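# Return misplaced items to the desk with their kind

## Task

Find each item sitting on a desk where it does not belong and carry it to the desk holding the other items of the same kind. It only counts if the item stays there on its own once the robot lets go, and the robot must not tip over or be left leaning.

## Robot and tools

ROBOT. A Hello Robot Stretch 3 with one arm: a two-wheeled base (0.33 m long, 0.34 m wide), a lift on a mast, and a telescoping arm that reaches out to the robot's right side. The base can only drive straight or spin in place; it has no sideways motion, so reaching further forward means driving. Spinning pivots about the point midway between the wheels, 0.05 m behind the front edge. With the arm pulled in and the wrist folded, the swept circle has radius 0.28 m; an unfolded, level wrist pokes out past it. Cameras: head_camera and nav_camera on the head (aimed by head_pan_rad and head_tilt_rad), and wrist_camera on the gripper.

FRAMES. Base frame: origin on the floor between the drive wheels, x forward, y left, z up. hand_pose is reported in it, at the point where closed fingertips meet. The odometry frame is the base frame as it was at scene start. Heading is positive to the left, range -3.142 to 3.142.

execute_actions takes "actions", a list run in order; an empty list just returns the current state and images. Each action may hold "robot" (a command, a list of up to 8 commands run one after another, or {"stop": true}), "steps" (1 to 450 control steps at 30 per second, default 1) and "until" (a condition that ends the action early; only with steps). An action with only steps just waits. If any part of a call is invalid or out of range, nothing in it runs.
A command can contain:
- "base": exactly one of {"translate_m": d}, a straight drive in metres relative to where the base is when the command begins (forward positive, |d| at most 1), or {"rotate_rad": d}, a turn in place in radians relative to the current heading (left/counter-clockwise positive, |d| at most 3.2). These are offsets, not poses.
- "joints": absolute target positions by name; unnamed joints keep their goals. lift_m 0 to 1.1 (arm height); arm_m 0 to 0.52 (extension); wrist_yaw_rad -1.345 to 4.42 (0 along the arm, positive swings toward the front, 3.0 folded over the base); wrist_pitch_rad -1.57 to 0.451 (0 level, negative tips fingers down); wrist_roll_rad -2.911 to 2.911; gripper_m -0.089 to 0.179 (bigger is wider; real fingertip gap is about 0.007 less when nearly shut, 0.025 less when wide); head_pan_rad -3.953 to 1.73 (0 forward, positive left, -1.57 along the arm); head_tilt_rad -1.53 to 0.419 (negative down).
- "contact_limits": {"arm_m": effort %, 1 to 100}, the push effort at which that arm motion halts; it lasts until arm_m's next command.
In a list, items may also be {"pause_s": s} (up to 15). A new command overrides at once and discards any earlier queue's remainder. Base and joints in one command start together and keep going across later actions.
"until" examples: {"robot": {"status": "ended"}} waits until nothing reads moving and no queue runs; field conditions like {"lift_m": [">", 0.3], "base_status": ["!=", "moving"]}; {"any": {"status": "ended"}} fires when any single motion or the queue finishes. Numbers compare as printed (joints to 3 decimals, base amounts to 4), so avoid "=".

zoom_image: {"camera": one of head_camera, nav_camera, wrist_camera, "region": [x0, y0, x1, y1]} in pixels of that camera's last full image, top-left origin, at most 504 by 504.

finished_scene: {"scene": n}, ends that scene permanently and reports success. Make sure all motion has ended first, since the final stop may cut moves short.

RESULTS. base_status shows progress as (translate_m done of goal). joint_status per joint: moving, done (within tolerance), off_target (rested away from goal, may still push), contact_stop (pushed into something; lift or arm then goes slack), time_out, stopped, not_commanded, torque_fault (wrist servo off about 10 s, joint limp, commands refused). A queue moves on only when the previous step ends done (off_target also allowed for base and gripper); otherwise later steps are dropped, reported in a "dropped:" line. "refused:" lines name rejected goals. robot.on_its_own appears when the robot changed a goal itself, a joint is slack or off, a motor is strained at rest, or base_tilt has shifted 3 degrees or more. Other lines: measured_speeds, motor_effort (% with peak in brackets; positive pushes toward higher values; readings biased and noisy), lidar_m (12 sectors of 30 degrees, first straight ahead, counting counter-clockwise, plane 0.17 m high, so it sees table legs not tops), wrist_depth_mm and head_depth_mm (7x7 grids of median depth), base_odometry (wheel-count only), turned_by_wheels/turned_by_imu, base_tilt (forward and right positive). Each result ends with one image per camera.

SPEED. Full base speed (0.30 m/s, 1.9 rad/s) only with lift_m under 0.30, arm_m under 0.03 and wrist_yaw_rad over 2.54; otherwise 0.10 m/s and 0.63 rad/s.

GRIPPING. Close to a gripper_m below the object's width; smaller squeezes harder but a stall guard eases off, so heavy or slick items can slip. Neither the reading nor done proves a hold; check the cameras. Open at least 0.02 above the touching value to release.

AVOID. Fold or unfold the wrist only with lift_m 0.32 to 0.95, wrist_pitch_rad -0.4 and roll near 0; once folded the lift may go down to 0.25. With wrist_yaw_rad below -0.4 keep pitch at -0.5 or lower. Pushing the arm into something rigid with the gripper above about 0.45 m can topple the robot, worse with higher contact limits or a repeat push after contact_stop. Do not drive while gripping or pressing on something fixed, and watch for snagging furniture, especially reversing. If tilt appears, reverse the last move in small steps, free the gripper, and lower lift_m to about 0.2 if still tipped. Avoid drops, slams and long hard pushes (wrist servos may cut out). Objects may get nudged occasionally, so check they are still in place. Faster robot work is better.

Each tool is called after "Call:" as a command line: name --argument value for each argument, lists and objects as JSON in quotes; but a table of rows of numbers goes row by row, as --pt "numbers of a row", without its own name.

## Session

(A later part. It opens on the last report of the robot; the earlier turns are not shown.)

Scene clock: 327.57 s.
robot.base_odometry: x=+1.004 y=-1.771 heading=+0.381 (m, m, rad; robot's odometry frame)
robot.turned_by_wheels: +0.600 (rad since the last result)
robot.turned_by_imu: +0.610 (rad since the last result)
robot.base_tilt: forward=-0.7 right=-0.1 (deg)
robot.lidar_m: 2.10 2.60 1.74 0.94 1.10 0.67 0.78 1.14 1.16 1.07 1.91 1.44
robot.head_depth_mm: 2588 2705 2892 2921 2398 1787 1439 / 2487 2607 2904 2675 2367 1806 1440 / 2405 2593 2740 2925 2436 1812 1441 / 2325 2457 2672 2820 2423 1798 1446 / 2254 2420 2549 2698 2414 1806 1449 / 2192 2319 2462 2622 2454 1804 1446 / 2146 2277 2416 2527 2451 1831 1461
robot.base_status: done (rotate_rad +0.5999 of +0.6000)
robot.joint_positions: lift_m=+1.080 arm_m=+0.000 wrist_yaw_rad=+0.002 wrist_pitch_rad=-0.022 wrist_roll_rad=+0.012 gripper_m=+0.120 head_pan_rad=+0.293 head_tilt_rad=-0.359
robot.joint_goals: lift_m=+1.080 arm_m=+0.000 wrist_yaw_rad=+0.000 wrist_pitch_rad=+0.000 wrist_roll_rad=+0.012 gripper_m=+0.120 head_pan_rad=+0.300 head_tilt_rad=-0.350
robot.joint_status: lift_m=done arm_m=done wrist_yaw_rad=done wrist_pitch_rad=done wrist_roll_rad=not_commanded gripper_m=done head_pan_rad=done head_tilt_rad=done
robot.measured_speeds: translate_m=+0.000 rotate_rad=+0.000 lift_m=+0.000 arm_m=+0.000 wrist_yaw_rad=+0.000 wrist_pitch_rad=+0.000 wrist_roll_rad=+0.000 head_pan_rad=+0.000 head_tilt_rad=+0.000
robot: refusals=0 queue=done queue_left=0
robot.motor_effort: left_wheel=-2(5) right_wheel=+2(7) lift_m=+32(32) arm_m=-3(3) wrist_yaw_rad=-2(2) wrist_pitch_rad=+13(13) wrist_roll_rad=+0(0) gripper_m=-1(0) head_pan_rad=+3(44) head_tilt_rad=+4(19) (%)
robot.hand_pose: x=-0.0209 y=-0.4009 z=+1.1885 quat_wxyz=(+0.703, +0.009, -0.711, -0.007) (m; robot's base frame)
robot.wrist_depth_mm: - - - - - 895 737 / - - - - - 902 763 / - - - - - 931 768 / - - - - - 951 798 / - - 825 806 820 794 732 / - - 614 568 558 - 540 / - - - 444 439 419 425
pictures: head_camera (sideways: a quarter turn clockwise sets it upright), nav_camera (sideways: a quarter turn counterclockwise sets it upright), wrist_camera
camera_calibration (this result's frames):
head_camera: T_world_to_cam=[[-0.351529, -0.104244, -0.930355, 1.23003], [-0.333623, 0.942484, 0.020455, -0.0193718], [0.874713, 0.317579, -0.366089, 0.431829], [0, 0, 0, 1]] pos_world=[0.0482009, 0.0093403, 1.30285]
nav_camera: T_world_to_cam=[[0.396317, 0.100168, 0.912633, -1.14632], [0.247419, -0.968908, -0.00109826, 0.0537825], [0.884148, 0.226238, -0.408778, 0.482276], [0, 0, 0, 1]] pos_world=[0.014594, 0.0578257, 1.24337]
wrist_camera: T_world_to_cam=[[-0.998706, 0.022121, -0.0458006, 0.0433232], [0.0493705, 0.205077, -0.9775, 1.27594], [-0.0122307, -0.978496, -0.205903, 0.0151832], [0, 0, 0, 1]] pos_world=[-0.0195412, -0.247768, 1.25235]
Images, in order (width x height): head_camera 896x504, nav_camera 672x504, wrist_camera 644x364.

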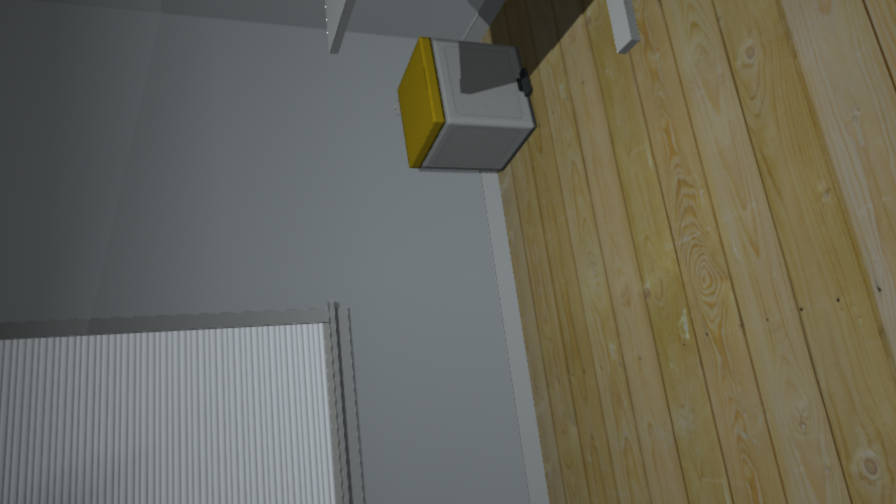

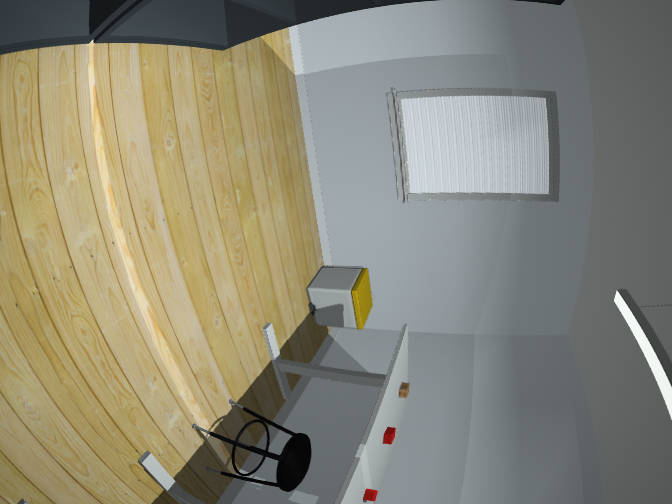

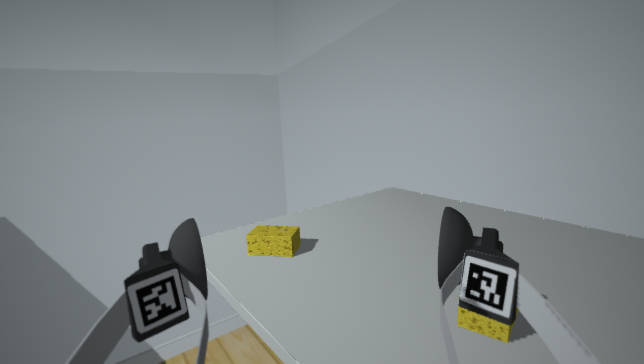

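Call:
execute_actions --actions '[{"robot":{"joints":{"head_pan_rad":-0.35}},"steps":100,"until":{"robot":{"status":"ended"}}}]'

Scene clock: 331.67 s.
robot.base_odometry: x=+1.004 y=-1.771 heading=+0.381 (m, m, rad; robot's odometry frame)
robot.turned_by_wheels: +0.000 (rad since the last result)
robot.turned_by_imu: +0.000 (rad since the last result)
robot.base_tilt: forward=-0.7 right=-0.1 (deg)
robot.lidar_m: 2.10 2.61 1.74 0.94 1.11 0.67 0.78 1.14 1.16 1.07 1.91 1.45
robot.head_depth_mm: 1659 1731 1779 1947 2064 1787 1418 / 1754 1851 1886 2031 2175 1794 1431 / 1855 1989 2017 2184 2182 1734 1443 / 1999 2121 2042 2427 2431 1808 1439 / 2123 2264 2075 2621 2298 1804 1446 / 2302 2484 2573 2923 2447 1802 1449 / 2466 2682 2882 2768 2426 1832 1451
robot.base_status: done (rotate_rad +0.5999 of +0.6000)
robot.joint_positions: lift_m=+1.080 arm_m=+0.000 wrist_yaw_rad=+0.002 wrist_pitch_rad=-0.022 wrist_roll_rad=+0.012 gripper_m=+0.120 head_pan_rad=-0.343 head_tilt_rad=-0.359
robot.joint_goals: lift_m=+1.080 arm_m=+0.000 wrist_yaw_rad=+0.000 wrist_pitch_rad=+0.000 wrist_roll_rad=+0.012 gripper_m=+0.120 head_pan_rad=-0.350 head_tilt_rad=-0.350
robot.joint_status: lift_m=done arm_m=done wrist_yaw_rad=done wrist_pitch_rad=done wrist_roll_rad=not_commanded gripper_m=done head_pan_rad=done head_tilt_rad=done
robot.measured_speeds: translate_m=+0.000 rotate_rad=+0.000 lift_m=+0.000 arm_m=+0.000 wrist_yaw_rad=+0.000 wrist_pitch_rad=+0.000 wrist_roll_rad=+0.000 head_pan_rad=+0.000 head_tilt_rad=+0.000
robot: refusals=0 queue=done queue_left=0
robot.motor_effort: left_wheel=-1(1) right_wheel=+2(2) lift_m=+31(32) arm_m=-3(3) wrist_yaw_rad=-2(2) wrist_pitch_rad=+13(12) wrist_roll_rad=+0(0) gripper_m=+1(0) head_pan_rad=-4(40) head_tilt_rad=+4(4) (%)
robot.hand_pose: x=-0.0209 y=-0.4009 z=+1.1885 quat_wxyz=(+0.703, +0.009, -0.711, -0.007) (m; robot's base frame)
robot.wrist_depth_mm: - - - - - 878 746 / - - - - - 907 761 / - - - - - 904 772 / - - - - - 961 794 / - - 846 789 801 788 739 / - - 618 580 554 - 534 / - - - 438 444 418 423
pictures: head_camera (sideways: a quarter turn clockwise sets it upright), nav_camera (sideways: a quarter turn counterclockwise sets it upright), wrist_camera
camera_calibration (this result's frames):
head_camera: T_world_to_cam=[[-0.344761, 0.124818, -0.930355, 1.22999], [0.291086, 0.956478, 0.020455, -0.0231825], [0.892417, -0.263762, -0.366089, 0.431721], [0, 0, 0, 1]] pos_world=[0.0455235, -0.0174791, 1.30285]
nav_camera: T_world_to_cam=[[0.378381, -0.154688, 0.912633, -1.14621], [-0.376142, -0.926561, -0.00109826, 0.0575863], [0.84578, -0.342864, -0.408778, 0.48251], [0, 0, 0, 1]] pos_world=[0.047266, 0.0414889, 1.24337]
wrist_camera: T_world_to_cam=[[-0.998706, 0.022121, -0.0458005, 0.0433231], [0.0493704, 0.205077, -0.9775, 1.27594], [-0.0122307, -0.978496, -0.205903, 0.0151832], [0, 0, 0, 1]] pos_world=[-0.0195412, -0.247768, 1.25235]
Images, in order (width x height): head_camera 896x504, nav_camera 672x504, wrist_camera 644x364.

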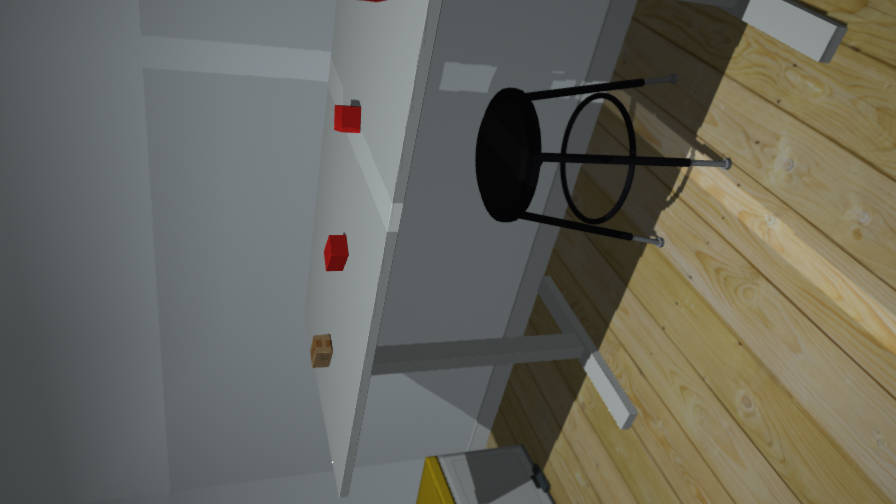

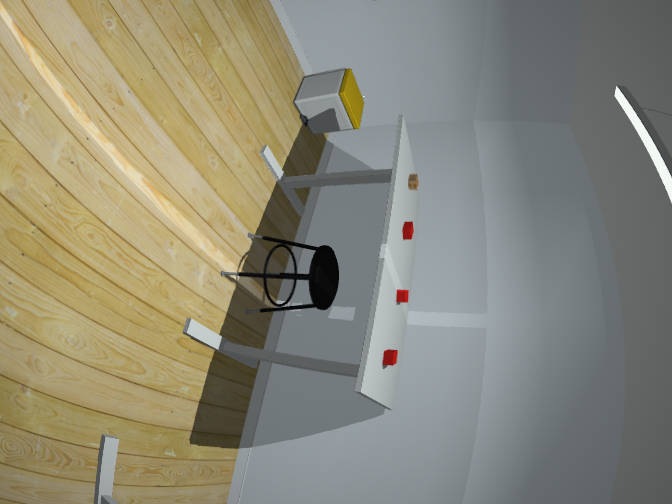

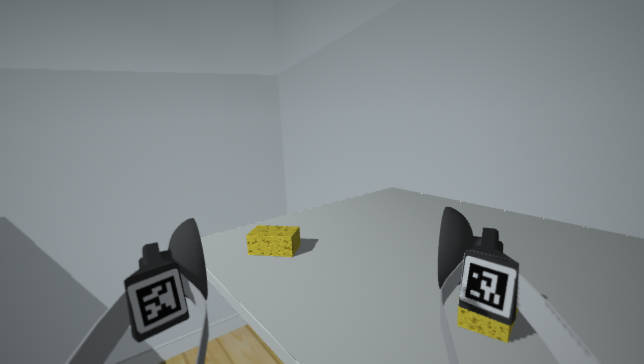

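Call:
execute_actions --actions '[{"robot":[{"base":{"rotate_rad":0.171}},{"base":{"translate_m":1.0}},{"base":{"translate_m":0.725}},{"base":{"rotate_rad":0.472},"joints":{"head_pan_rad":-1.57,"head_tilt_rad":-0.6,"gripper_m":0.17}}],"steps":450,"until":{"robot":{"status":"ended"}}},{"steps":450,"until":{"robot":{"status":"ended"}}}]'

Scene clock: 366.40 s.
robot.base_odometry: x=+2.473 y=-0.867 heading=+1.024 (m, m, rad; robot's odometry frame)
robot.turned_by_wheels: +0.643 (rad since the last result)
robot.turned_by_imu: +0.655 (rad since the last result)
robot.base_tilt: forward=-0.7 right=-0.2 (deg)
robot.lidar_m: 1.07 1.11 1.53 1.43 1.95 2.22 2.20 1.01 0.84 0.69 0.93 0.79
robot.head_depth_mm: 922 - - - - 1372 1224 / 919 - - - - 1358 1230 / 923 - - - - 1148 1200 / 944 1047 944 592 477 1444 1234 / 951 1043 1172 618 495 1475 1239 / 953 1053 1175 1331 1464 1465 1229 / 961 1057 1180 1342 1537 1468 1242
robot.base_status: done (rotate_rad +0.4719 of +0.4720)
robot.joint_positions: lift_m=+1.080 arm_m=+0.000 wrist_yaw_rad=+0.002 wrist_pitch_rad=-0.022 wrist_roll_rad=+0.012 gripper_m=+0.170 head_pan_rad=-1.563 head_tilt_rad=-0.593
robot.joint_goals: lift_m=+1.080 arm_m=+0.000 wrist_yaw_rad=+0.000 wrist_pitch_rad=+0.000 wrist_roll_rad=+0.012 gripper_m=+0.170 head_pan_rad=-1.570 head_tilt_rad=-0.600
robot.joint_status: lift_m=done arm_m=done wrist_yaw_rad=done wrist_pitch_rad=done wrist_roll_rad=not_commanded gripper_m=done head_pan_rad=done head_tilt_rad=done
robot.measured_speeds: translate_m=+0.000 rotate_rad=+0.000 lift_m=+0.000 arm_m=+0.000 wrist_yaw_rad=+0.000 wrist_pitch_rad=+0.000 wrist_roll_rad=+0.000 head_pan_rad=+0.000 head_tilt_rad=+0.000
robot: refusals=0 queue=done queue_left=0
robot.motor_effort: left_wheel=-2(6) right_wheel=+2(6) lift_m=+32(32) arm_m=-3(3) wrist_yaw_rad=-2(2) wrist_pitch_rad=+12(12) wrist_roll_rad=+0(0) gripper_m=+0(84) head_pan_rad=-4(42) head_tilt_rad=-3(17) (%)
robot.hand_pose: x=-0.0209 y=-0.4009 z=+1.1886 quat_wxyz=(+0.703, +0.009, -0.711, -0.007) (m; robot's base frame)
robot.wrist_depth_mm: 851 814 847 842 821 844 804 / 845 841 842 836 859 856 832 / 874 871 860 872 874 864 855 / 904 910 905 925 932 875 906 / 924 944 932 813 784 774 734 / 982 969 983 568 502 552 563 / - - - 450 437 426 408
pictures: head_camera (sideways: a quarter turn clockwise sets it upright), nav_camera (sideways: a quarter turn counterclockwise sets it upright), wrist_camera
camera_calibration (this result's frames):
head_camera: T_world_to_cam=[[-0.00287796, 0.571885, -0.820329, 1.08439], [0.998309, 0.0492647, 0.0308421, -0.0410117], [0.0580514, -0.818853, -0.57106, 0.703518], [0, 0, 0, 1]] pos_world=[0.00322301, -0.0420493, 1.29257]
nav_camera: T_world_to_cam=[[-0.013663, -0.608493, 0.793442, -0.988381], [-0.999384, 0.0339707, 0.0088429, 0.0484469], [-0.0323346, -0.792832, -0.608582, 0.747834], [0, 0, 0, 1]] pos_world=[0.0590937, -0.0101615, 1.23891]
wrist_camera: T_world_to_cam=[[-0.998706, 0.0221072, -0.045808, 0.0433301], [0.0493711, 0.204781, -0.977562, 1.27598], [-0.0122306, -0.978558, -0.205607, 0.0148139], [0, 0, 0, 1]] pos_world=[-0.0195412, -0.247757, 1.25238]
Images, in order (width x height): head_camera 896x504, nav_camera 672x504, wrist_camera 644x364.

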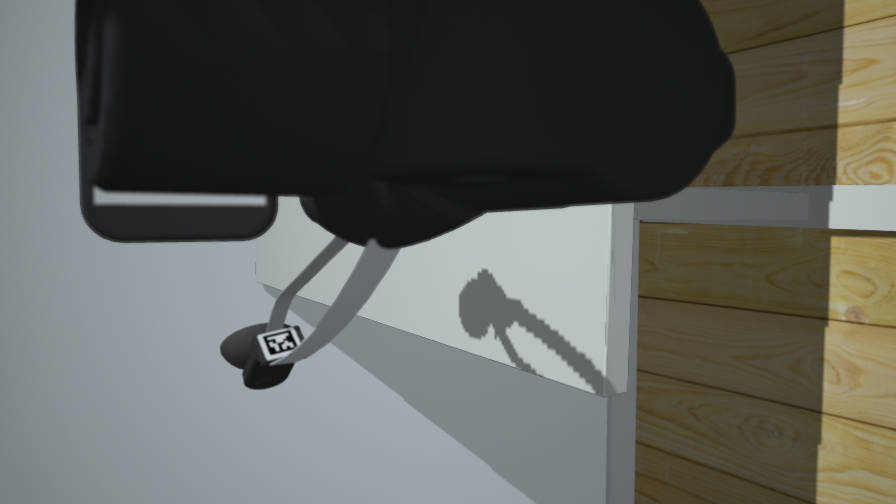

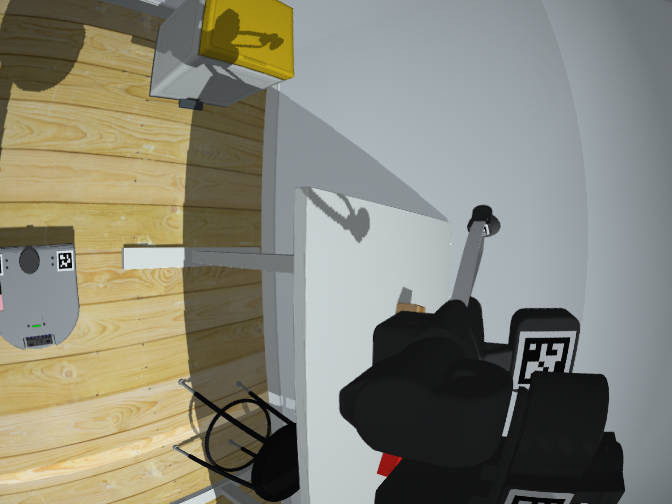

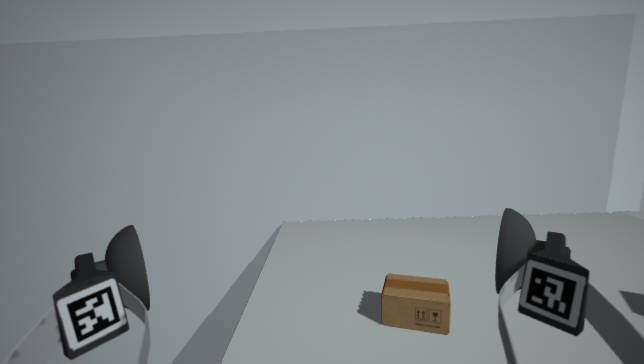

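Call:
execute_actions --actions '[{"robot":{"base":{"translate_m":-0.06},"joints":{"lift_m":0.9,"arm_m":0.25}},"steps":200,"until":{"robot":{"status":"ended"}}}]'

Scene clock: 380.67 s.
robot.base_odometry: x=+2.442 y=-0.918 heading=+1.024 (m, m, rad; robot's odometry frame)
robot.turned_by_wheels: +0.000 (rad since the last result)
robot.turned_by_imu: +0.000 (rad since the last result)
robot.base_tilt: forward=-0.8 right=-0.2 (deg)
robot.lidar_m: 1.13 1.17 1.62 1.43 1.96 2.18 2.14 0.95 0.79 0.69 1.02 0.83
robot.head_depth_mm: 934 1028 894 - 458 1444 1213 / 938 1035 903 - 459 1444 1226 / 940 1037 909 - 461 1449 1228 / 946 1047 909 590 478 1350 1205 / 945 1049 919 618 480 1459 1235 / 956 1051 1176 646 497 1458 1239 / 957 1058 1174 1338 1470 1471 1246
robot.base_status: done (translate_m -0.0600 of -0.0600)
robot.joint_positions: lift_m=+0.900 arm_m=+0.250 wrist_yaw_rad=+0.002 wrist_pitch_rad=-0.021 wrist_roll_rad=+0.012 gripper_m=+0.170 head_pan_rad=-1.563 head_tilt_rad=-0.593
robot.joint_goals: lift_m=+0.900 arm_m=+0.250 wrist_yaw_rad=+0.000 wrist_pitch_rad=+0.000 wrist_roll_rad=+0.012 gripper_m=+0.170 head_pan_rad=-1.570 head_tilt_rad=-0.600
robot.joint_status: lift_m=done arm_m=done wrist_yaw_rad=done wrist_pitch_rad=done wrist_roll_rad=not_commanded gripper_m=done head_pan_rad=done head_tilt_rad=done
robot.measured_speeds: translate_m=+0.000 rotate_rad=+0.000 lift_m=+0.000 arm_m=+0.000 wrist_yaw_rad=+0.000 wrist_pitch_rad=+0.000 wrist_roll_rad=+0.000 head_pan_rad=+0.000 head_tilt_rad=+0.000
robot: refusals=0 queue=done queue_left=0
robot.motor_effort: left_wheel=-1(6) right_wheel=+1(3) lift_m=+15(33) arm_m=+2(5) wrist_yaw_rad=-1(2) wrist_pitch_rad=+11(12) wrist_roll_rad=+0(0) gripper_m=+0(0) head_pan_rad=-4(4) head_tilt_rad=-2(2) (%)
robot.hand_pose: x=-0.0210 y=-0.6504 z=+1.0097 quat_wxyz=(+0.703, +0.008, -0.711, -0.007) (m; robot's base frame)
robot.wrist_depth_mm: 586 600 593 596 587 592 580 / 604 615 612 604 610 616 623 / 627 627 630 616 633 627 629 / 660 649 639 555 523 497 479 / 679 673 339 305 186 199 297 / 700 241 236 220 181 179 222 / - 180 184 180 176 173 164
pictures: head_camera (sideways: a quarter turn clockwise sets it upright), nav_camera (sideways: a quarter turn counterclockwise sets it upright), wrist_camera
camera_calibration (this result's frames):
head_camera: T_world_to_cam=[[-0.00271326, 0.572003, -0.820247, 1.08428], [0.998324, 0.0489712, 0.030848, -0.0410194], [0.0578137, -0.818789, -0.571177, 0.703671], [0, 0, 0, 1]] pos_world=[0.00321082, -0.0420471, 1.29257]
nav_camera: T_world_to_cam=[[-0.0138383, -0.608602, 0.793355, -0.988267], [-0.999374, 0.0342588, 0.00884888, 0.0484391], [-0.0325649, -0.792736, -0.608695, 0.747982], [0, 0, 0, 1]] pos_world=[0.0590907, -0.0101679, 1.23891]
wrist_camera: T_world_to_cam=[[-0.998699, 0.0223447, -0.0458362, 0.040761], [0.0494323, 0.20358, -0.97781, 1.15171], [-0.0125176, -0.978803, -0.20442, -0.267446], [0, 0, 0, 1]] pos_world=[-0.0195713, -0.497152, 1.07335]
Images, in order (width x height): head_camera 896x504, nav_camera 672x504, wrist_camera 644x364.

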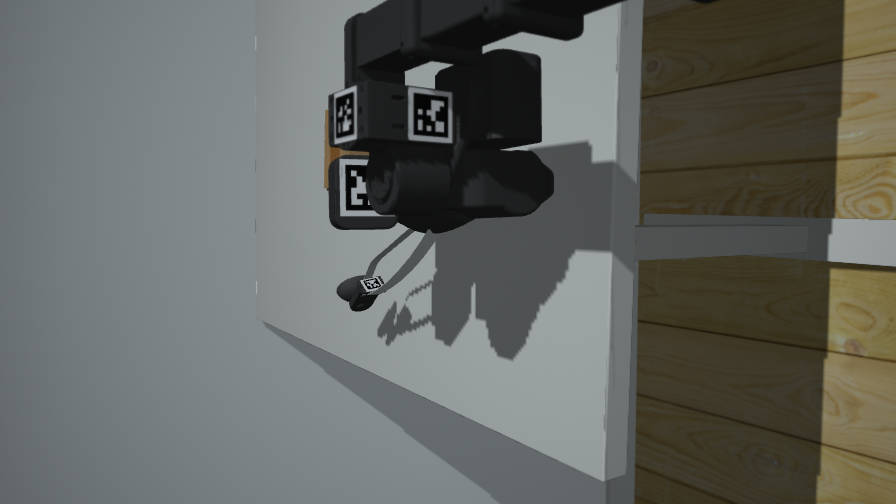

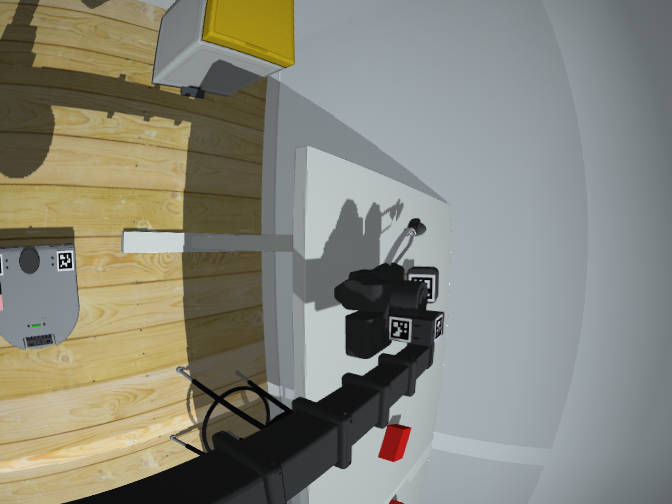

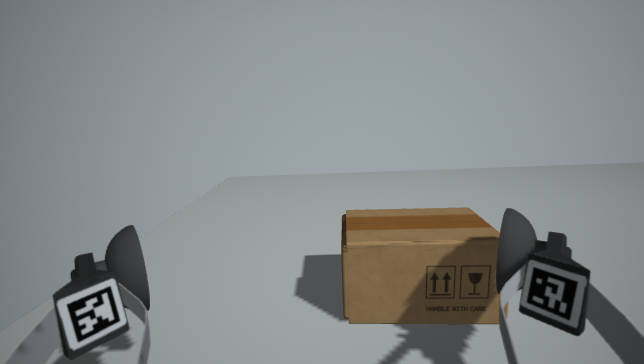

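Call:
execute_actions --actions '[{"robot":{"base":{"translate_m":-0.06}},"steps":200,"until":{"robot":{"status":"ended"}}},{"robot":{"joints":{"arm_m":0.31}},"steps":200,"until":{"robot":{"status":"ended"}}}]'

Scene clock: 387.47 s.
robot.base_odometry: x=+2.411 y=-0.969 heading=+1.024 (m, m, rad; robot's odometry frame)
robot.turned_by_wheels: +0.000 (rad since the last result)
robot.turned_by_imu: +0.000 (rad since the last result)
robot.base_tilt: forward=-0.7 right=-0.1 (deg)
robot.lidar_m: 1.19 1.24 1.70 1.44 1.94 2.14 2.08 0.90 0.76 0.70 1.12 0.88
robot.head_depth_mm: 933 1025 894 - 459 1448 1222 / 936 1034 956 563 474 1450 1233 / 940 1036 968 - 477 1454 1226 / 944 1047 910 614 478 1356 1205 / 953 1048 870 619 478 1426 1239 / 953 1053 1117 622 481 1468 1245 / 953 1057 1182 651 501 1482 1247
robot.base_status: done (translate_m -0.0600 of -0.0600)
robot.joint_positions: lift_m=+0.900 arm_m=+0.310 wrist_yaw_rad=+0.002 wrist_pitch_rad=-0.021 wrist_roll_rad=+0.012 gripper_m=+0.170 head_pan_rad=-1.563 head_tilt_rad=-0.593
robot.joint_goals: lift_m=+0.900 arm_m=+0.310 wrist_yaw_rad=+0.000 wrist_pitch_rad=+0.000 wrist_roll_rad=+0.012 gripper_m=+0.170 head_pan_rad=-1.570 head_tilt_rad=-0.600
robot.joint_status: lift_m=done arm_m=done wrist_yaw_rad=done wrist_pitch_rad=done wrist_roll_rad=not_commanded gripper_m=done head_pan_rad=done head_tilt_rad=done
robot.measured_speeds: translate_m=+0.000 rotate_rad=+0.000 lift_m=+0.000 arm_m=+0.000 wrist_yaw_rad=+0.000 wrist_pitch_rad=+0.000 wrist_roll_rad=+0.000 head_pan_rad=+0.000 head_tilt_rad=+0.000
robot: refusals=0 queue=done queue_left=0
robot.motor_effort: left_wheel=-1(6) right_wheel=+1(4) lift_m=+15(15) arm_m=+2(1) wrist_yaw_rad=-2(2) wrist_pitch_rad=+12(11) wrist_roll_rad=+0(0) gripper_m=+0(0) head_pan_rad=-3(4) head_tilt_rad=-3(2) (%)
robot.hand_pose: x=-0.0210 y=-0.7104 z=+1.0097 quat_wxyz=(+0.703, +0.008, -0.711, -0.007) (m; robot's base frame)
robot.wrist_depth_mm: 536 543 535 537 531 530 536 / 554 543 549 550 554 550 549 / 569 587 582 555 559 567 566 / 600 587 584 551 522 487 483 / 607 369 337 325 314 318 298 / 262 240 147 136 150 223 222 / - 179 121 119 118 174 164
pictures: head_camera (sideways: a quarter turn clockwise sets it upright), nav_camera (sideways: a quarter turn counterclockwise sets it upright), wrist_camera
camera_calibration (this result's frames):
head_camera: T_world_to_cam=[[-0.0027134, 0.572003, -0.820247, 1.08428], [0.998324, 0.0489715, 0.030848, -0.0410195], [0.0578138, -0.818788, -0.571177, 0.703672], [0, 0, 0, 1]] pos_world=[0.00321083, -0.0420471, 1.29257]
nav_camera: T_world_to_cam=[[-0.0138382, -0.608602, 0.793355, -0.988266], [-0.999374, 0.0342586, 0.0088489, 0.0484391], [-0.0325647, -0.792736, -0.608695, 0.747983], [0, 0, 0, 1]] pos_world=[0.0590907, -0.0101678, 1.23891]
wrist_camera: T_world_to_cam=[[-0.998699, 0.022342, -0.0458373, 0.0421017], [0.0494328, 0.20358, -0.97781, 1.16392], [-0.0125147, -0.978803, -0.20442, -0.326179], [0, 0, 0, 1]] pos_world=[-0.0195711, -0.557158, 1.07335]
Images, in order (width x height): head_camera 896x504, nav_camera 672x504, wrist_camera 644x364.

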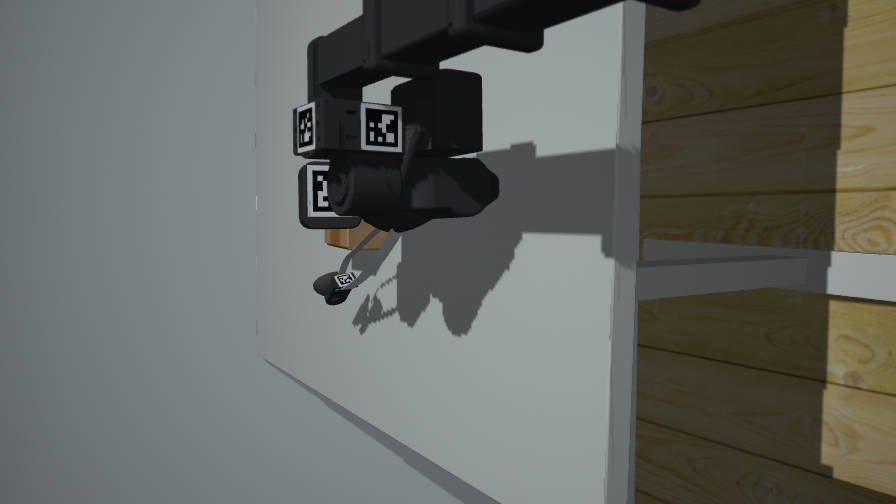

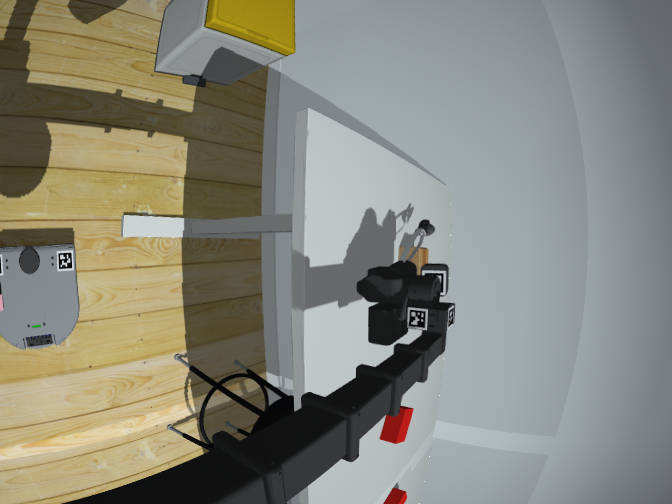

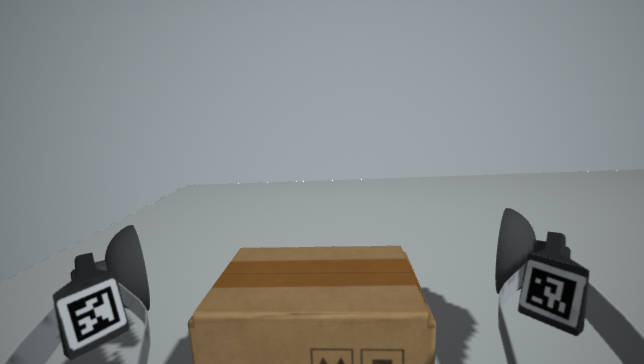

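Centered. Grip, lift, retract.

Call:
execute_actions --actions '[{"robot":[{"joints":{"gripper_m":0.02}},{"joints":{"lift_m":1.02}},{"joints":{"arm_m":0.0}}],"steps":400,"until":{"robot":{"status":"ended"}}}]'

Scene clock: 397.50 s.
robot.base_odometry: x=+2.411 y=-0.969 heading=+1.024 (m, m, rad; robot's odometry frame)
robot.turned_by_wheels: +0.000 (rad since the last result)
robot.turned_by_imu: +0.000 (rad since the last result)
robot.base_tilt: forward=-0.8 right=-0.2 (deg)
robot.lidar_m: 1.19 1.24 1.70 1.44 1.94 2.13 2.09 0.90 0.76 0.69 1.12 0.88
robot.head_depth_mm: 936 1030 850 - - - 1173 / 934 1035 958 - - - 1169 / 943 1036 968 - - - 1181 / 945 1046 919 381 463 1352 1203 / 949 1048 869 616 480 1420 1237 / 948 1047 1118 619 482 1469 1240 / 957 1055 1179 650 499 1473 1229
robot.base_status: done (translate_m -0.0600 of -0.0600)
robot.joint_positions: lift_m=+1.020 arm_m=+0.000 wrist_yaw_rad=+0.002 wrist_pitch_rad=-0.026 wrist_roll_rad=+0.012 gripper_m=+0.036 head_pan_rad=-1.563 head_tilt_rad=-0.593
robot.joint_goals: lift_m=+1.020 arm_m=+0.000 wrist_yaw_rad=+0.000 wrist_pitch_rad=+0.000 wrist_roll_rad=+0.012 gripper_m=+0.035 head_pan_rad=-1.570 head_tilt_rad=-0.600
robot.joint_status: lift_m=done arm_m=done wrist_yaw_rad=done wrist_pitch_rad=done wrist_roll_rad=not_commanded gripper_m=done head_pan_rad=done head_tilt_rad=done
robot.measured_speeds: translate_m=+0.000 rotate_rad=+0.000 lift_m=+0.000 arm_m=+0.000 wrist_yaw_rad=+0.000 wrist_pitch_rad=+0.000 wrist_roll_rad=+0.000 head_pan_rad=+0.000 head_tilt_rad=+0.000
robot: refusals=0 queue=done queue_left=0
robot.on_its_own: gripper_m is held at +0.035, not at your +0.020, by its stall guard, which is not easing now
robot.motor_effort: left_wheel=-1(1) right_wheel=+1(1) lift_m=+32(34) arm_m=-3(2) wrist_yaw_rad=-2(2) wrist_pitch_rad=+14(14) wrist_roll_rad=+0(0) gripper_m=-20(98) head_pan_rad=-4(4) head_tilt_rad=-3(2) (%)
robot.hand_pose: x=-0.0210 y=-0.4008 z=+1.1276 quat_wxyz=(+0.703, +0.010, -0.711, -0.009) (m; robot's base frame)
robot.wrist_depth_mm: 823 818 834 831 822 827 809 / 851 848 836 837 856 838 869 / 890 872 872 889 857 850 855 / 902 911 909 896 872 888 881 / 926 940 708 640 626 602 579 / 974 978 140 139 138 463 406 / - 356 121 118 115 344 339
pictures: head_camera (sideways: a quarter turn clockwise sets it upright), nav_camera (sideways: a quarter turn counterclockwise sets it upright), wrist_camera
camera_calibration (this result's frames):
head_camera: T_world_to_cam=[[-0.00271351, 0.572026, -0.820231, 1.08426], [0.998324, 0.0489705, 0.0308492, -0.041021], [0.0578136, -0.818772, -0.5712, 0.703702], [0, 0, 0, 1]] pos_world=[0.00321082, -0.0420468, 1.29257]
nav_camera: T_world_to_cam=[[-0.0138381, -0.608625, 0.793338, -0.988244], [-0.999374, 0.0342584, 0.00885008, 0.0484375], [-0.0325649, -0.792718, -0.608717, 0.748012], [0, 0, 0, 1]] pos_world=[0.0590907, -0.0101661, 1.23891]
wrist_camera: T_world_to_cam=[[-0.998699, 0.0225659, -0.0457175, 0.0405424], [0.0494237, 0.208408, -0.976792, 1.21693], [-0.0125143, -0.977782, -0.209253, 0.00679181], [0, 0, 0, 1]] pos_world=[-0.0195706, -0.247892, 1.19196]
Images, in order (width x height): head_camera 896x504, nav_camera 672x504, wrist_camera 644x364.

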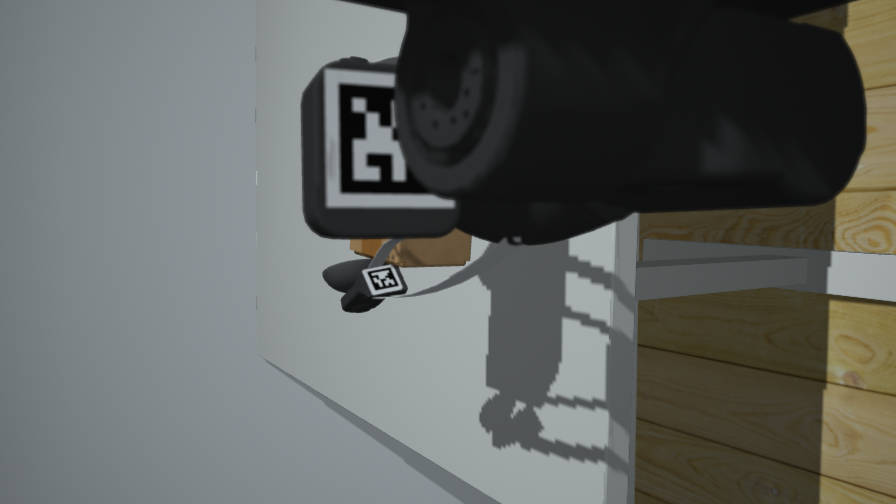

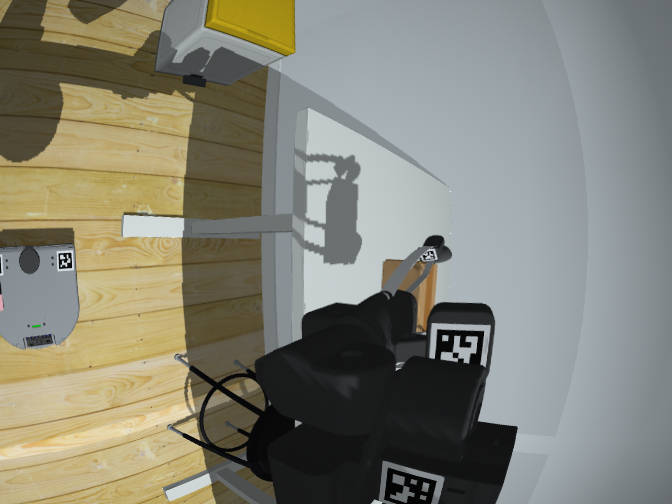

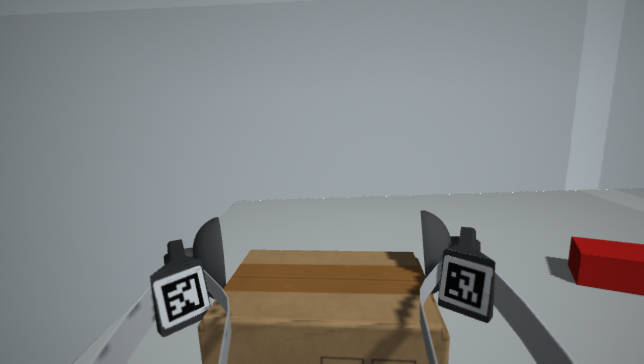

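Call:
execute_actions --actions '[{"robot":[{"joints":{"wrist_yaw_rad":1.57,"head_pan_rad":0,"head_tilt_rad":-0.5}},{"base":{"rotate_rad":1.28}},{"base":{"translate_m":1.0}}],"steps":450,"until":{"robot":{"status":"ended"}}},{"steps":200,"until":{"robot":{"status":"ended"}}}]'

Scene clock: 421.30 s.
robot.base_odometry: x=+1.741 y=-0.226 heading=+2.304 (m, m, rad; robot's odometry frame)
robot.turned_by_wheels: +1.280 (rad since the last result)
robot.turned_by_imu: +1.303 (rad since the last result)
robot.base_tilt: forward=-0.7 right=-0.1 (deg)
robot.lidar_m: 1.78 0.47 1.06 1.02 2.56 1.79 1.66 1.50 1.07 0.92 0.92 1.06
robot.head_depth_mm: 1469 1512 1604 1725 1808 1498 1282 / 1779 1890 1986 2113 1947 1545 1285 / 2287 2456 2666 2507 1958 1570 1284 / 2297 2505 2777 2628 1956 1565 1301 / 2263 2449 2679 2641 1973 1566 1286 / 2177 2351 2606 2665 1897 890 709 / 2130 2266 626 475 513 859 773
robot.base_status: done (translate_m +1.0000 of +1.0000)
robot.joint_positions: lift_m=+1.020 arm_m=+0.000 wrist_yaw_rad=+1.567 wrist_pitch_rad=-0.026 wrist_roll_rad=+0.012 gripper_m=+0.036 head_pan_rad=-0.007 head_tilt_rad=-0.507
robot.joint_goals: lift_m=+1.020 arm_m=+0.000 wrist_yaw_rad=+1.570 wrist_pitch_rad=+0.000 wrist_roll_rad=+0.012 gripper_m=+0.035 head_pan_rad=+0.000 head_tilt_rad=-0.500
robot.joint_status: lift_m=done arm_m=done wrist_yaw_rad=done wrist_pitch_rad=done wrist_roll_rad=not_commanded gripper_m=done head_pan_rad=done head_tilt_rad=done
robot.measured_speeds: translate_m=+0.000 rotate_rad=+0.000 lift_m=+0.000 arm_m=+0.000 wrist_yaw_rad=+0.000 wrist_pitch_rad=+0.000 wrist_roll_rad=+0.000 head_pan_rad=+0.000 head_tilt_rad=+0.000
robot: refusals=0 queue=done queue_left=0
robot.on_its_own: gripper_m is held at +0.035, not at your +0.020, by its stall guard, which is not easing now
robot.motor_effort: left_wheel=-2(5) right_wheel=+1(7) lift_m=+33(33) arm_m=-3(3) wrist_yaw_rad=+3(3) wrist_pitch_rad=+14(14) wrist_roll_rad=+0(0) gripper_m=-20(20) head_pan_rad=+3(42) head_tilt_rad=+3(14) (%)
robot.hand_pose: x=+0.2342 y=-0.1463 z=+1.1276 quat_wxyz=(+0.505, +0.508, -0.497, +0.489) (m; robot's base frame)
robot.wrist_depth_mm: 428 - - - - 883 705 / 405 - - - - 922 697 / 396 781 - - - 950 700 / 383 737 - - - 956 717 / 389 692 - - - 959 731 / 397 566 140 138 137 935 742 / 422 699 121 118 115 - 736
pictures: head_camera (sideways: a quarter turn clockwise sets it upright), nav_camera (sideways: a quarter turn counterclockwise sets it upright), wrist_camera
camera_calibration (this result's frames):
head_camera: T_world_to_cam=[[-0.499889, 0.00522698, -0.866074, 1.14707], [-0.0366992, 0.998956, 0.0272113, -0.0299745], [0.865312, 0.0453868, -0.499175, 0.605067], [0, 0, 0, 1]] pos_world=[0.0487373, -0.00351458, 1.2963]
nav_camera: T_world_to_cam=[[0.538401, -0.0223328, 0.842392, -1.05557], [-0.0496216, -0.998754, 0.0052367, 0.0473475], [0.841226, -0.0446203, -0.538839, 0.651772], [0, 0, 0, 1]] pos_world=[0.0223812, 0.052797, 1.24015]
wrist_camera: T_world_to_cam=[[-0.0284996, -0.998548, -0.0457215, -0.0869902], [-0.208111, 0.0506651, -0.976792, 1.18851], [0.97769, -0.018323, -0.209253, 0.167315], [0, 0, 0, 1]] pos_world=[0.0812811, -0.144014, 1.19196]
Images, in order (width x height): head_camera 896x504, nav_camera 672x504, wrist_camera 644x364.

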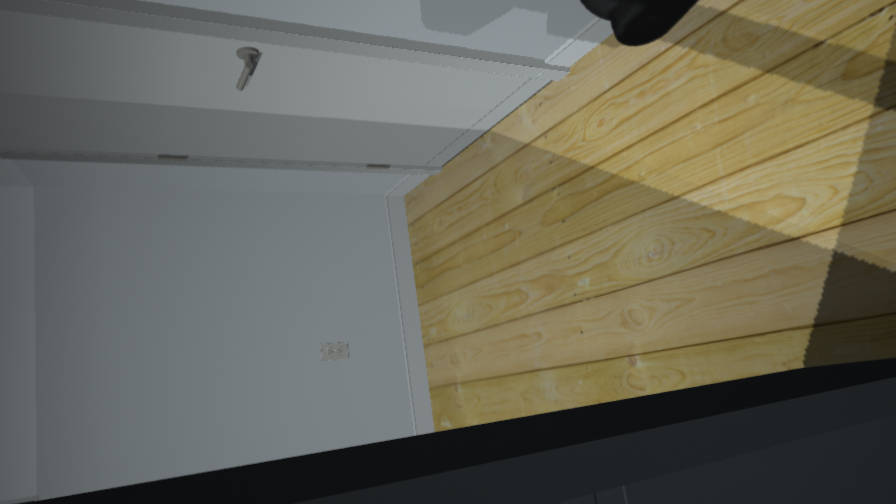

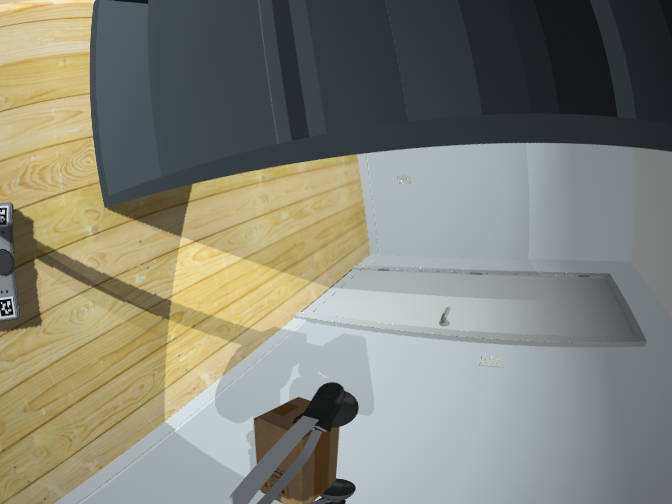

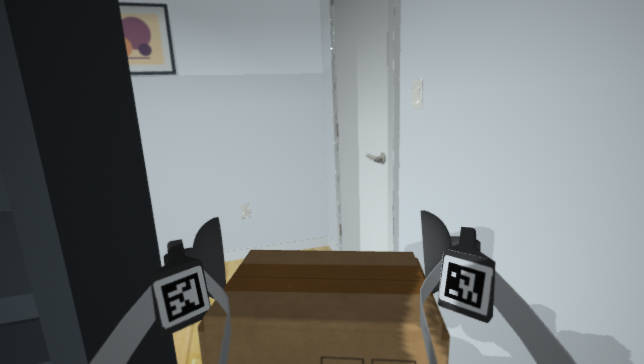

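Call:
execute_actions --actions '[{"robot":[{"base":{"rotate_rad":-0.6}},{"base":{"translate_m":0.3}},{"base":{"rotate_rad":0.65}},{"base":{"translate_m":0.5}}],"steps":450,"until":{"robot":{"status":"ended"}}}]'

Scene clock: 440.67 s.
robot.base_odometry: x=+1.349 y=+0.426 heading=+2.354 (m, m, rad; robot's odometry frame)
robot.turned_by_wheels: +0.050 (rad since the last result)
robot.turned_by_imu: +0.051 (rad since the last result)
robot.base_tilt: forward=-0.7 right=-0.1 (deg)
robot.lidar_m: 1.21 1.98 0.43 0.38 0.38 2.54 2.38 1.09 0.66 0.58 0.58 0.69
robot.head_depth_mm: 1002 1045 1079 1141 1211 1255 1246 / 1239 1298 1376 1461 1552 1516 1286 / 1655 1809 1944 2095 1885 1551 1293 / 1682 1848 2009 2219 1968 1565 1288 / 1649 1795 1963 2141 1949 1572 1301 / 1618 1747 1926 2103 1977 1560 1308 / 1611 1731 1876 2055 1985 1581 1304
robot.base_status: done (translate_m +0.5000 of +0.5000)
robot.joint_positions: lift_m=+1.020 arm_m=+0.000 wrist_yaw_rad=+1.567 wrist_pitch_rad=-0.026 wrist_roll_rad=+0.012 gripper_m=+0.036 head_pan_rad=-0.007 head_tilt_rad=-0.507
robot.joint_goals: lift_m=+1.020 arm_m=+0.000 wrist_yaw_rad=+1.570 wrist_pitch_rad=+0.000 wrist_roll_rad=+0.012 gripper_m=+0.035 head_pan_rad=+0.000 head_tilt_rad=-0.500
robot.joint_status: lift_m=done arm_m=done wrist_yaw_rad=done wrist_pitch_rad=done wrist_roll_rad=not_commanded gripper_m=done head_pan_rad=done head_tilt_rad=done
robot.measured_speeds: translate_m=+0.000 rotate_rad=+0.000 lift_m=+0.000 arm_m=+0.000 wrist_yaw_rad=+0.000 wrist_pitch_rad=+0.000 wrist_roll_rad=+0.000 head_pan_rad=+0.000 head_tilt_rad=+0.000
robot: refusals=0 queue=done queue_left=0
robot.on_its_own: gripper_m is held at +0.035, not at your +0.020, by its stall guard, which is not easing now
robot.motor_effort: left_wheel=-1(7) right_wheel=+2(7) lift_m=+32(32) arm_m=-3(3) wrist_yaw_rad=+3(3) wrist_pitch_rad=+15(14) wrist_roll_rad=+0(0) gripper_m=-21(20) head_pan_rad=+3(3) head_tilt_rad=+3(3) (%)
robot.hand_pose: x=+0.2342 y=-0.1463 z=+1.1276 quat_wxyz=(+0.505, +0.508, -0.497, +0.489) (m; robot's base frame)
robot.wrist_depth_mm: - - - - 757 535 399 / - - - - 763 545 406 / - - - - 798 554 405 / - - - - 806 568 407 / - - - - 893 557 416 / - - 140 139 137 536 424 / - - 121 118 116 621 432
pictures: head_camera (sideways: a quarter turn clockwise sets it upright), nav_camera (sideways: a quarter turn counterclockwise sets it upright), wrist_camera
camera_calibration (this result's frames):
head_camera: T_world_to_cam=[[-0.499833, 0.00521755, -0.866106, 1.14711], [-0.036719, 0.998955, 0.0272085, -0.0299707], [0.865343, 0.0454022, -0.499119, 0.604994], [0, 0, 0, 1]] pos_world=[0.0487378, -0.00351382, 1.2963]
nav_camera: T_world_to_cam=[[0.538347, -0.0223227, 0.842427, -1.05561], [-0.0496039, -0.998755, 0.00523395, 0.0473509], [0.841262, -0.0446053, -0.538785, 0.651701], [0, 0, 0, 1]] pos_world=[0.0223843, 0.0527972, 1.24016]
wrist_camera: T_world_to_cam=[[-0.0283626, -0.998552, -0.0457215, -0.0869938], [-0.208118, 0.0506365, -0.976792, 1.18851], [0.977692, -0.0181889, -0.209252, 0.167334], [0, 0, 0, 1]] pos_world=[0.081281, -0.144006, 1.19196]
Images, in order (width x height): head_camera 896x504, nav_camera 672x504, wrist_camera 644x364.

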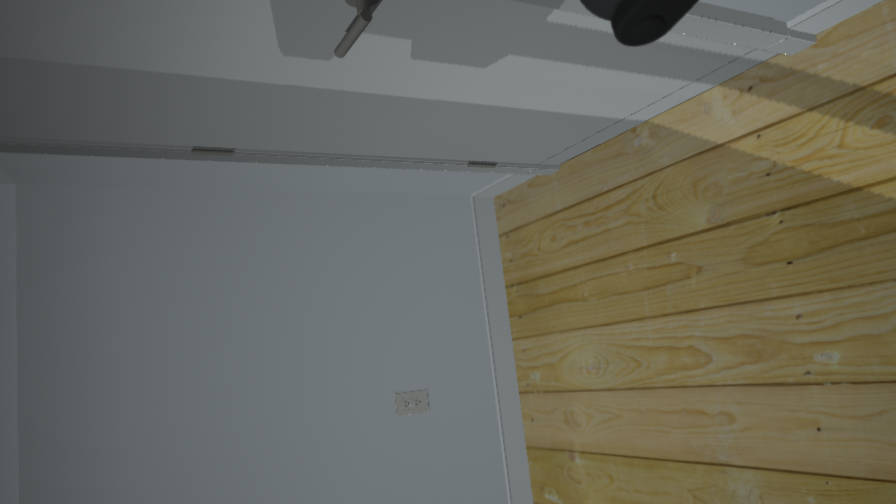

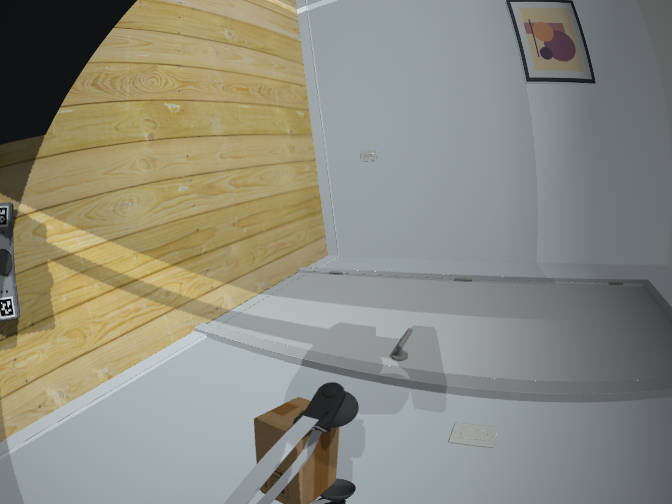

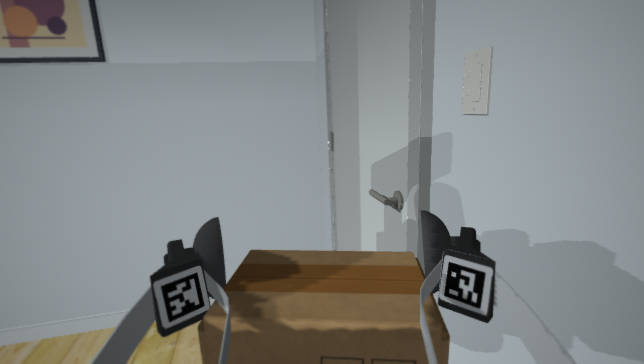

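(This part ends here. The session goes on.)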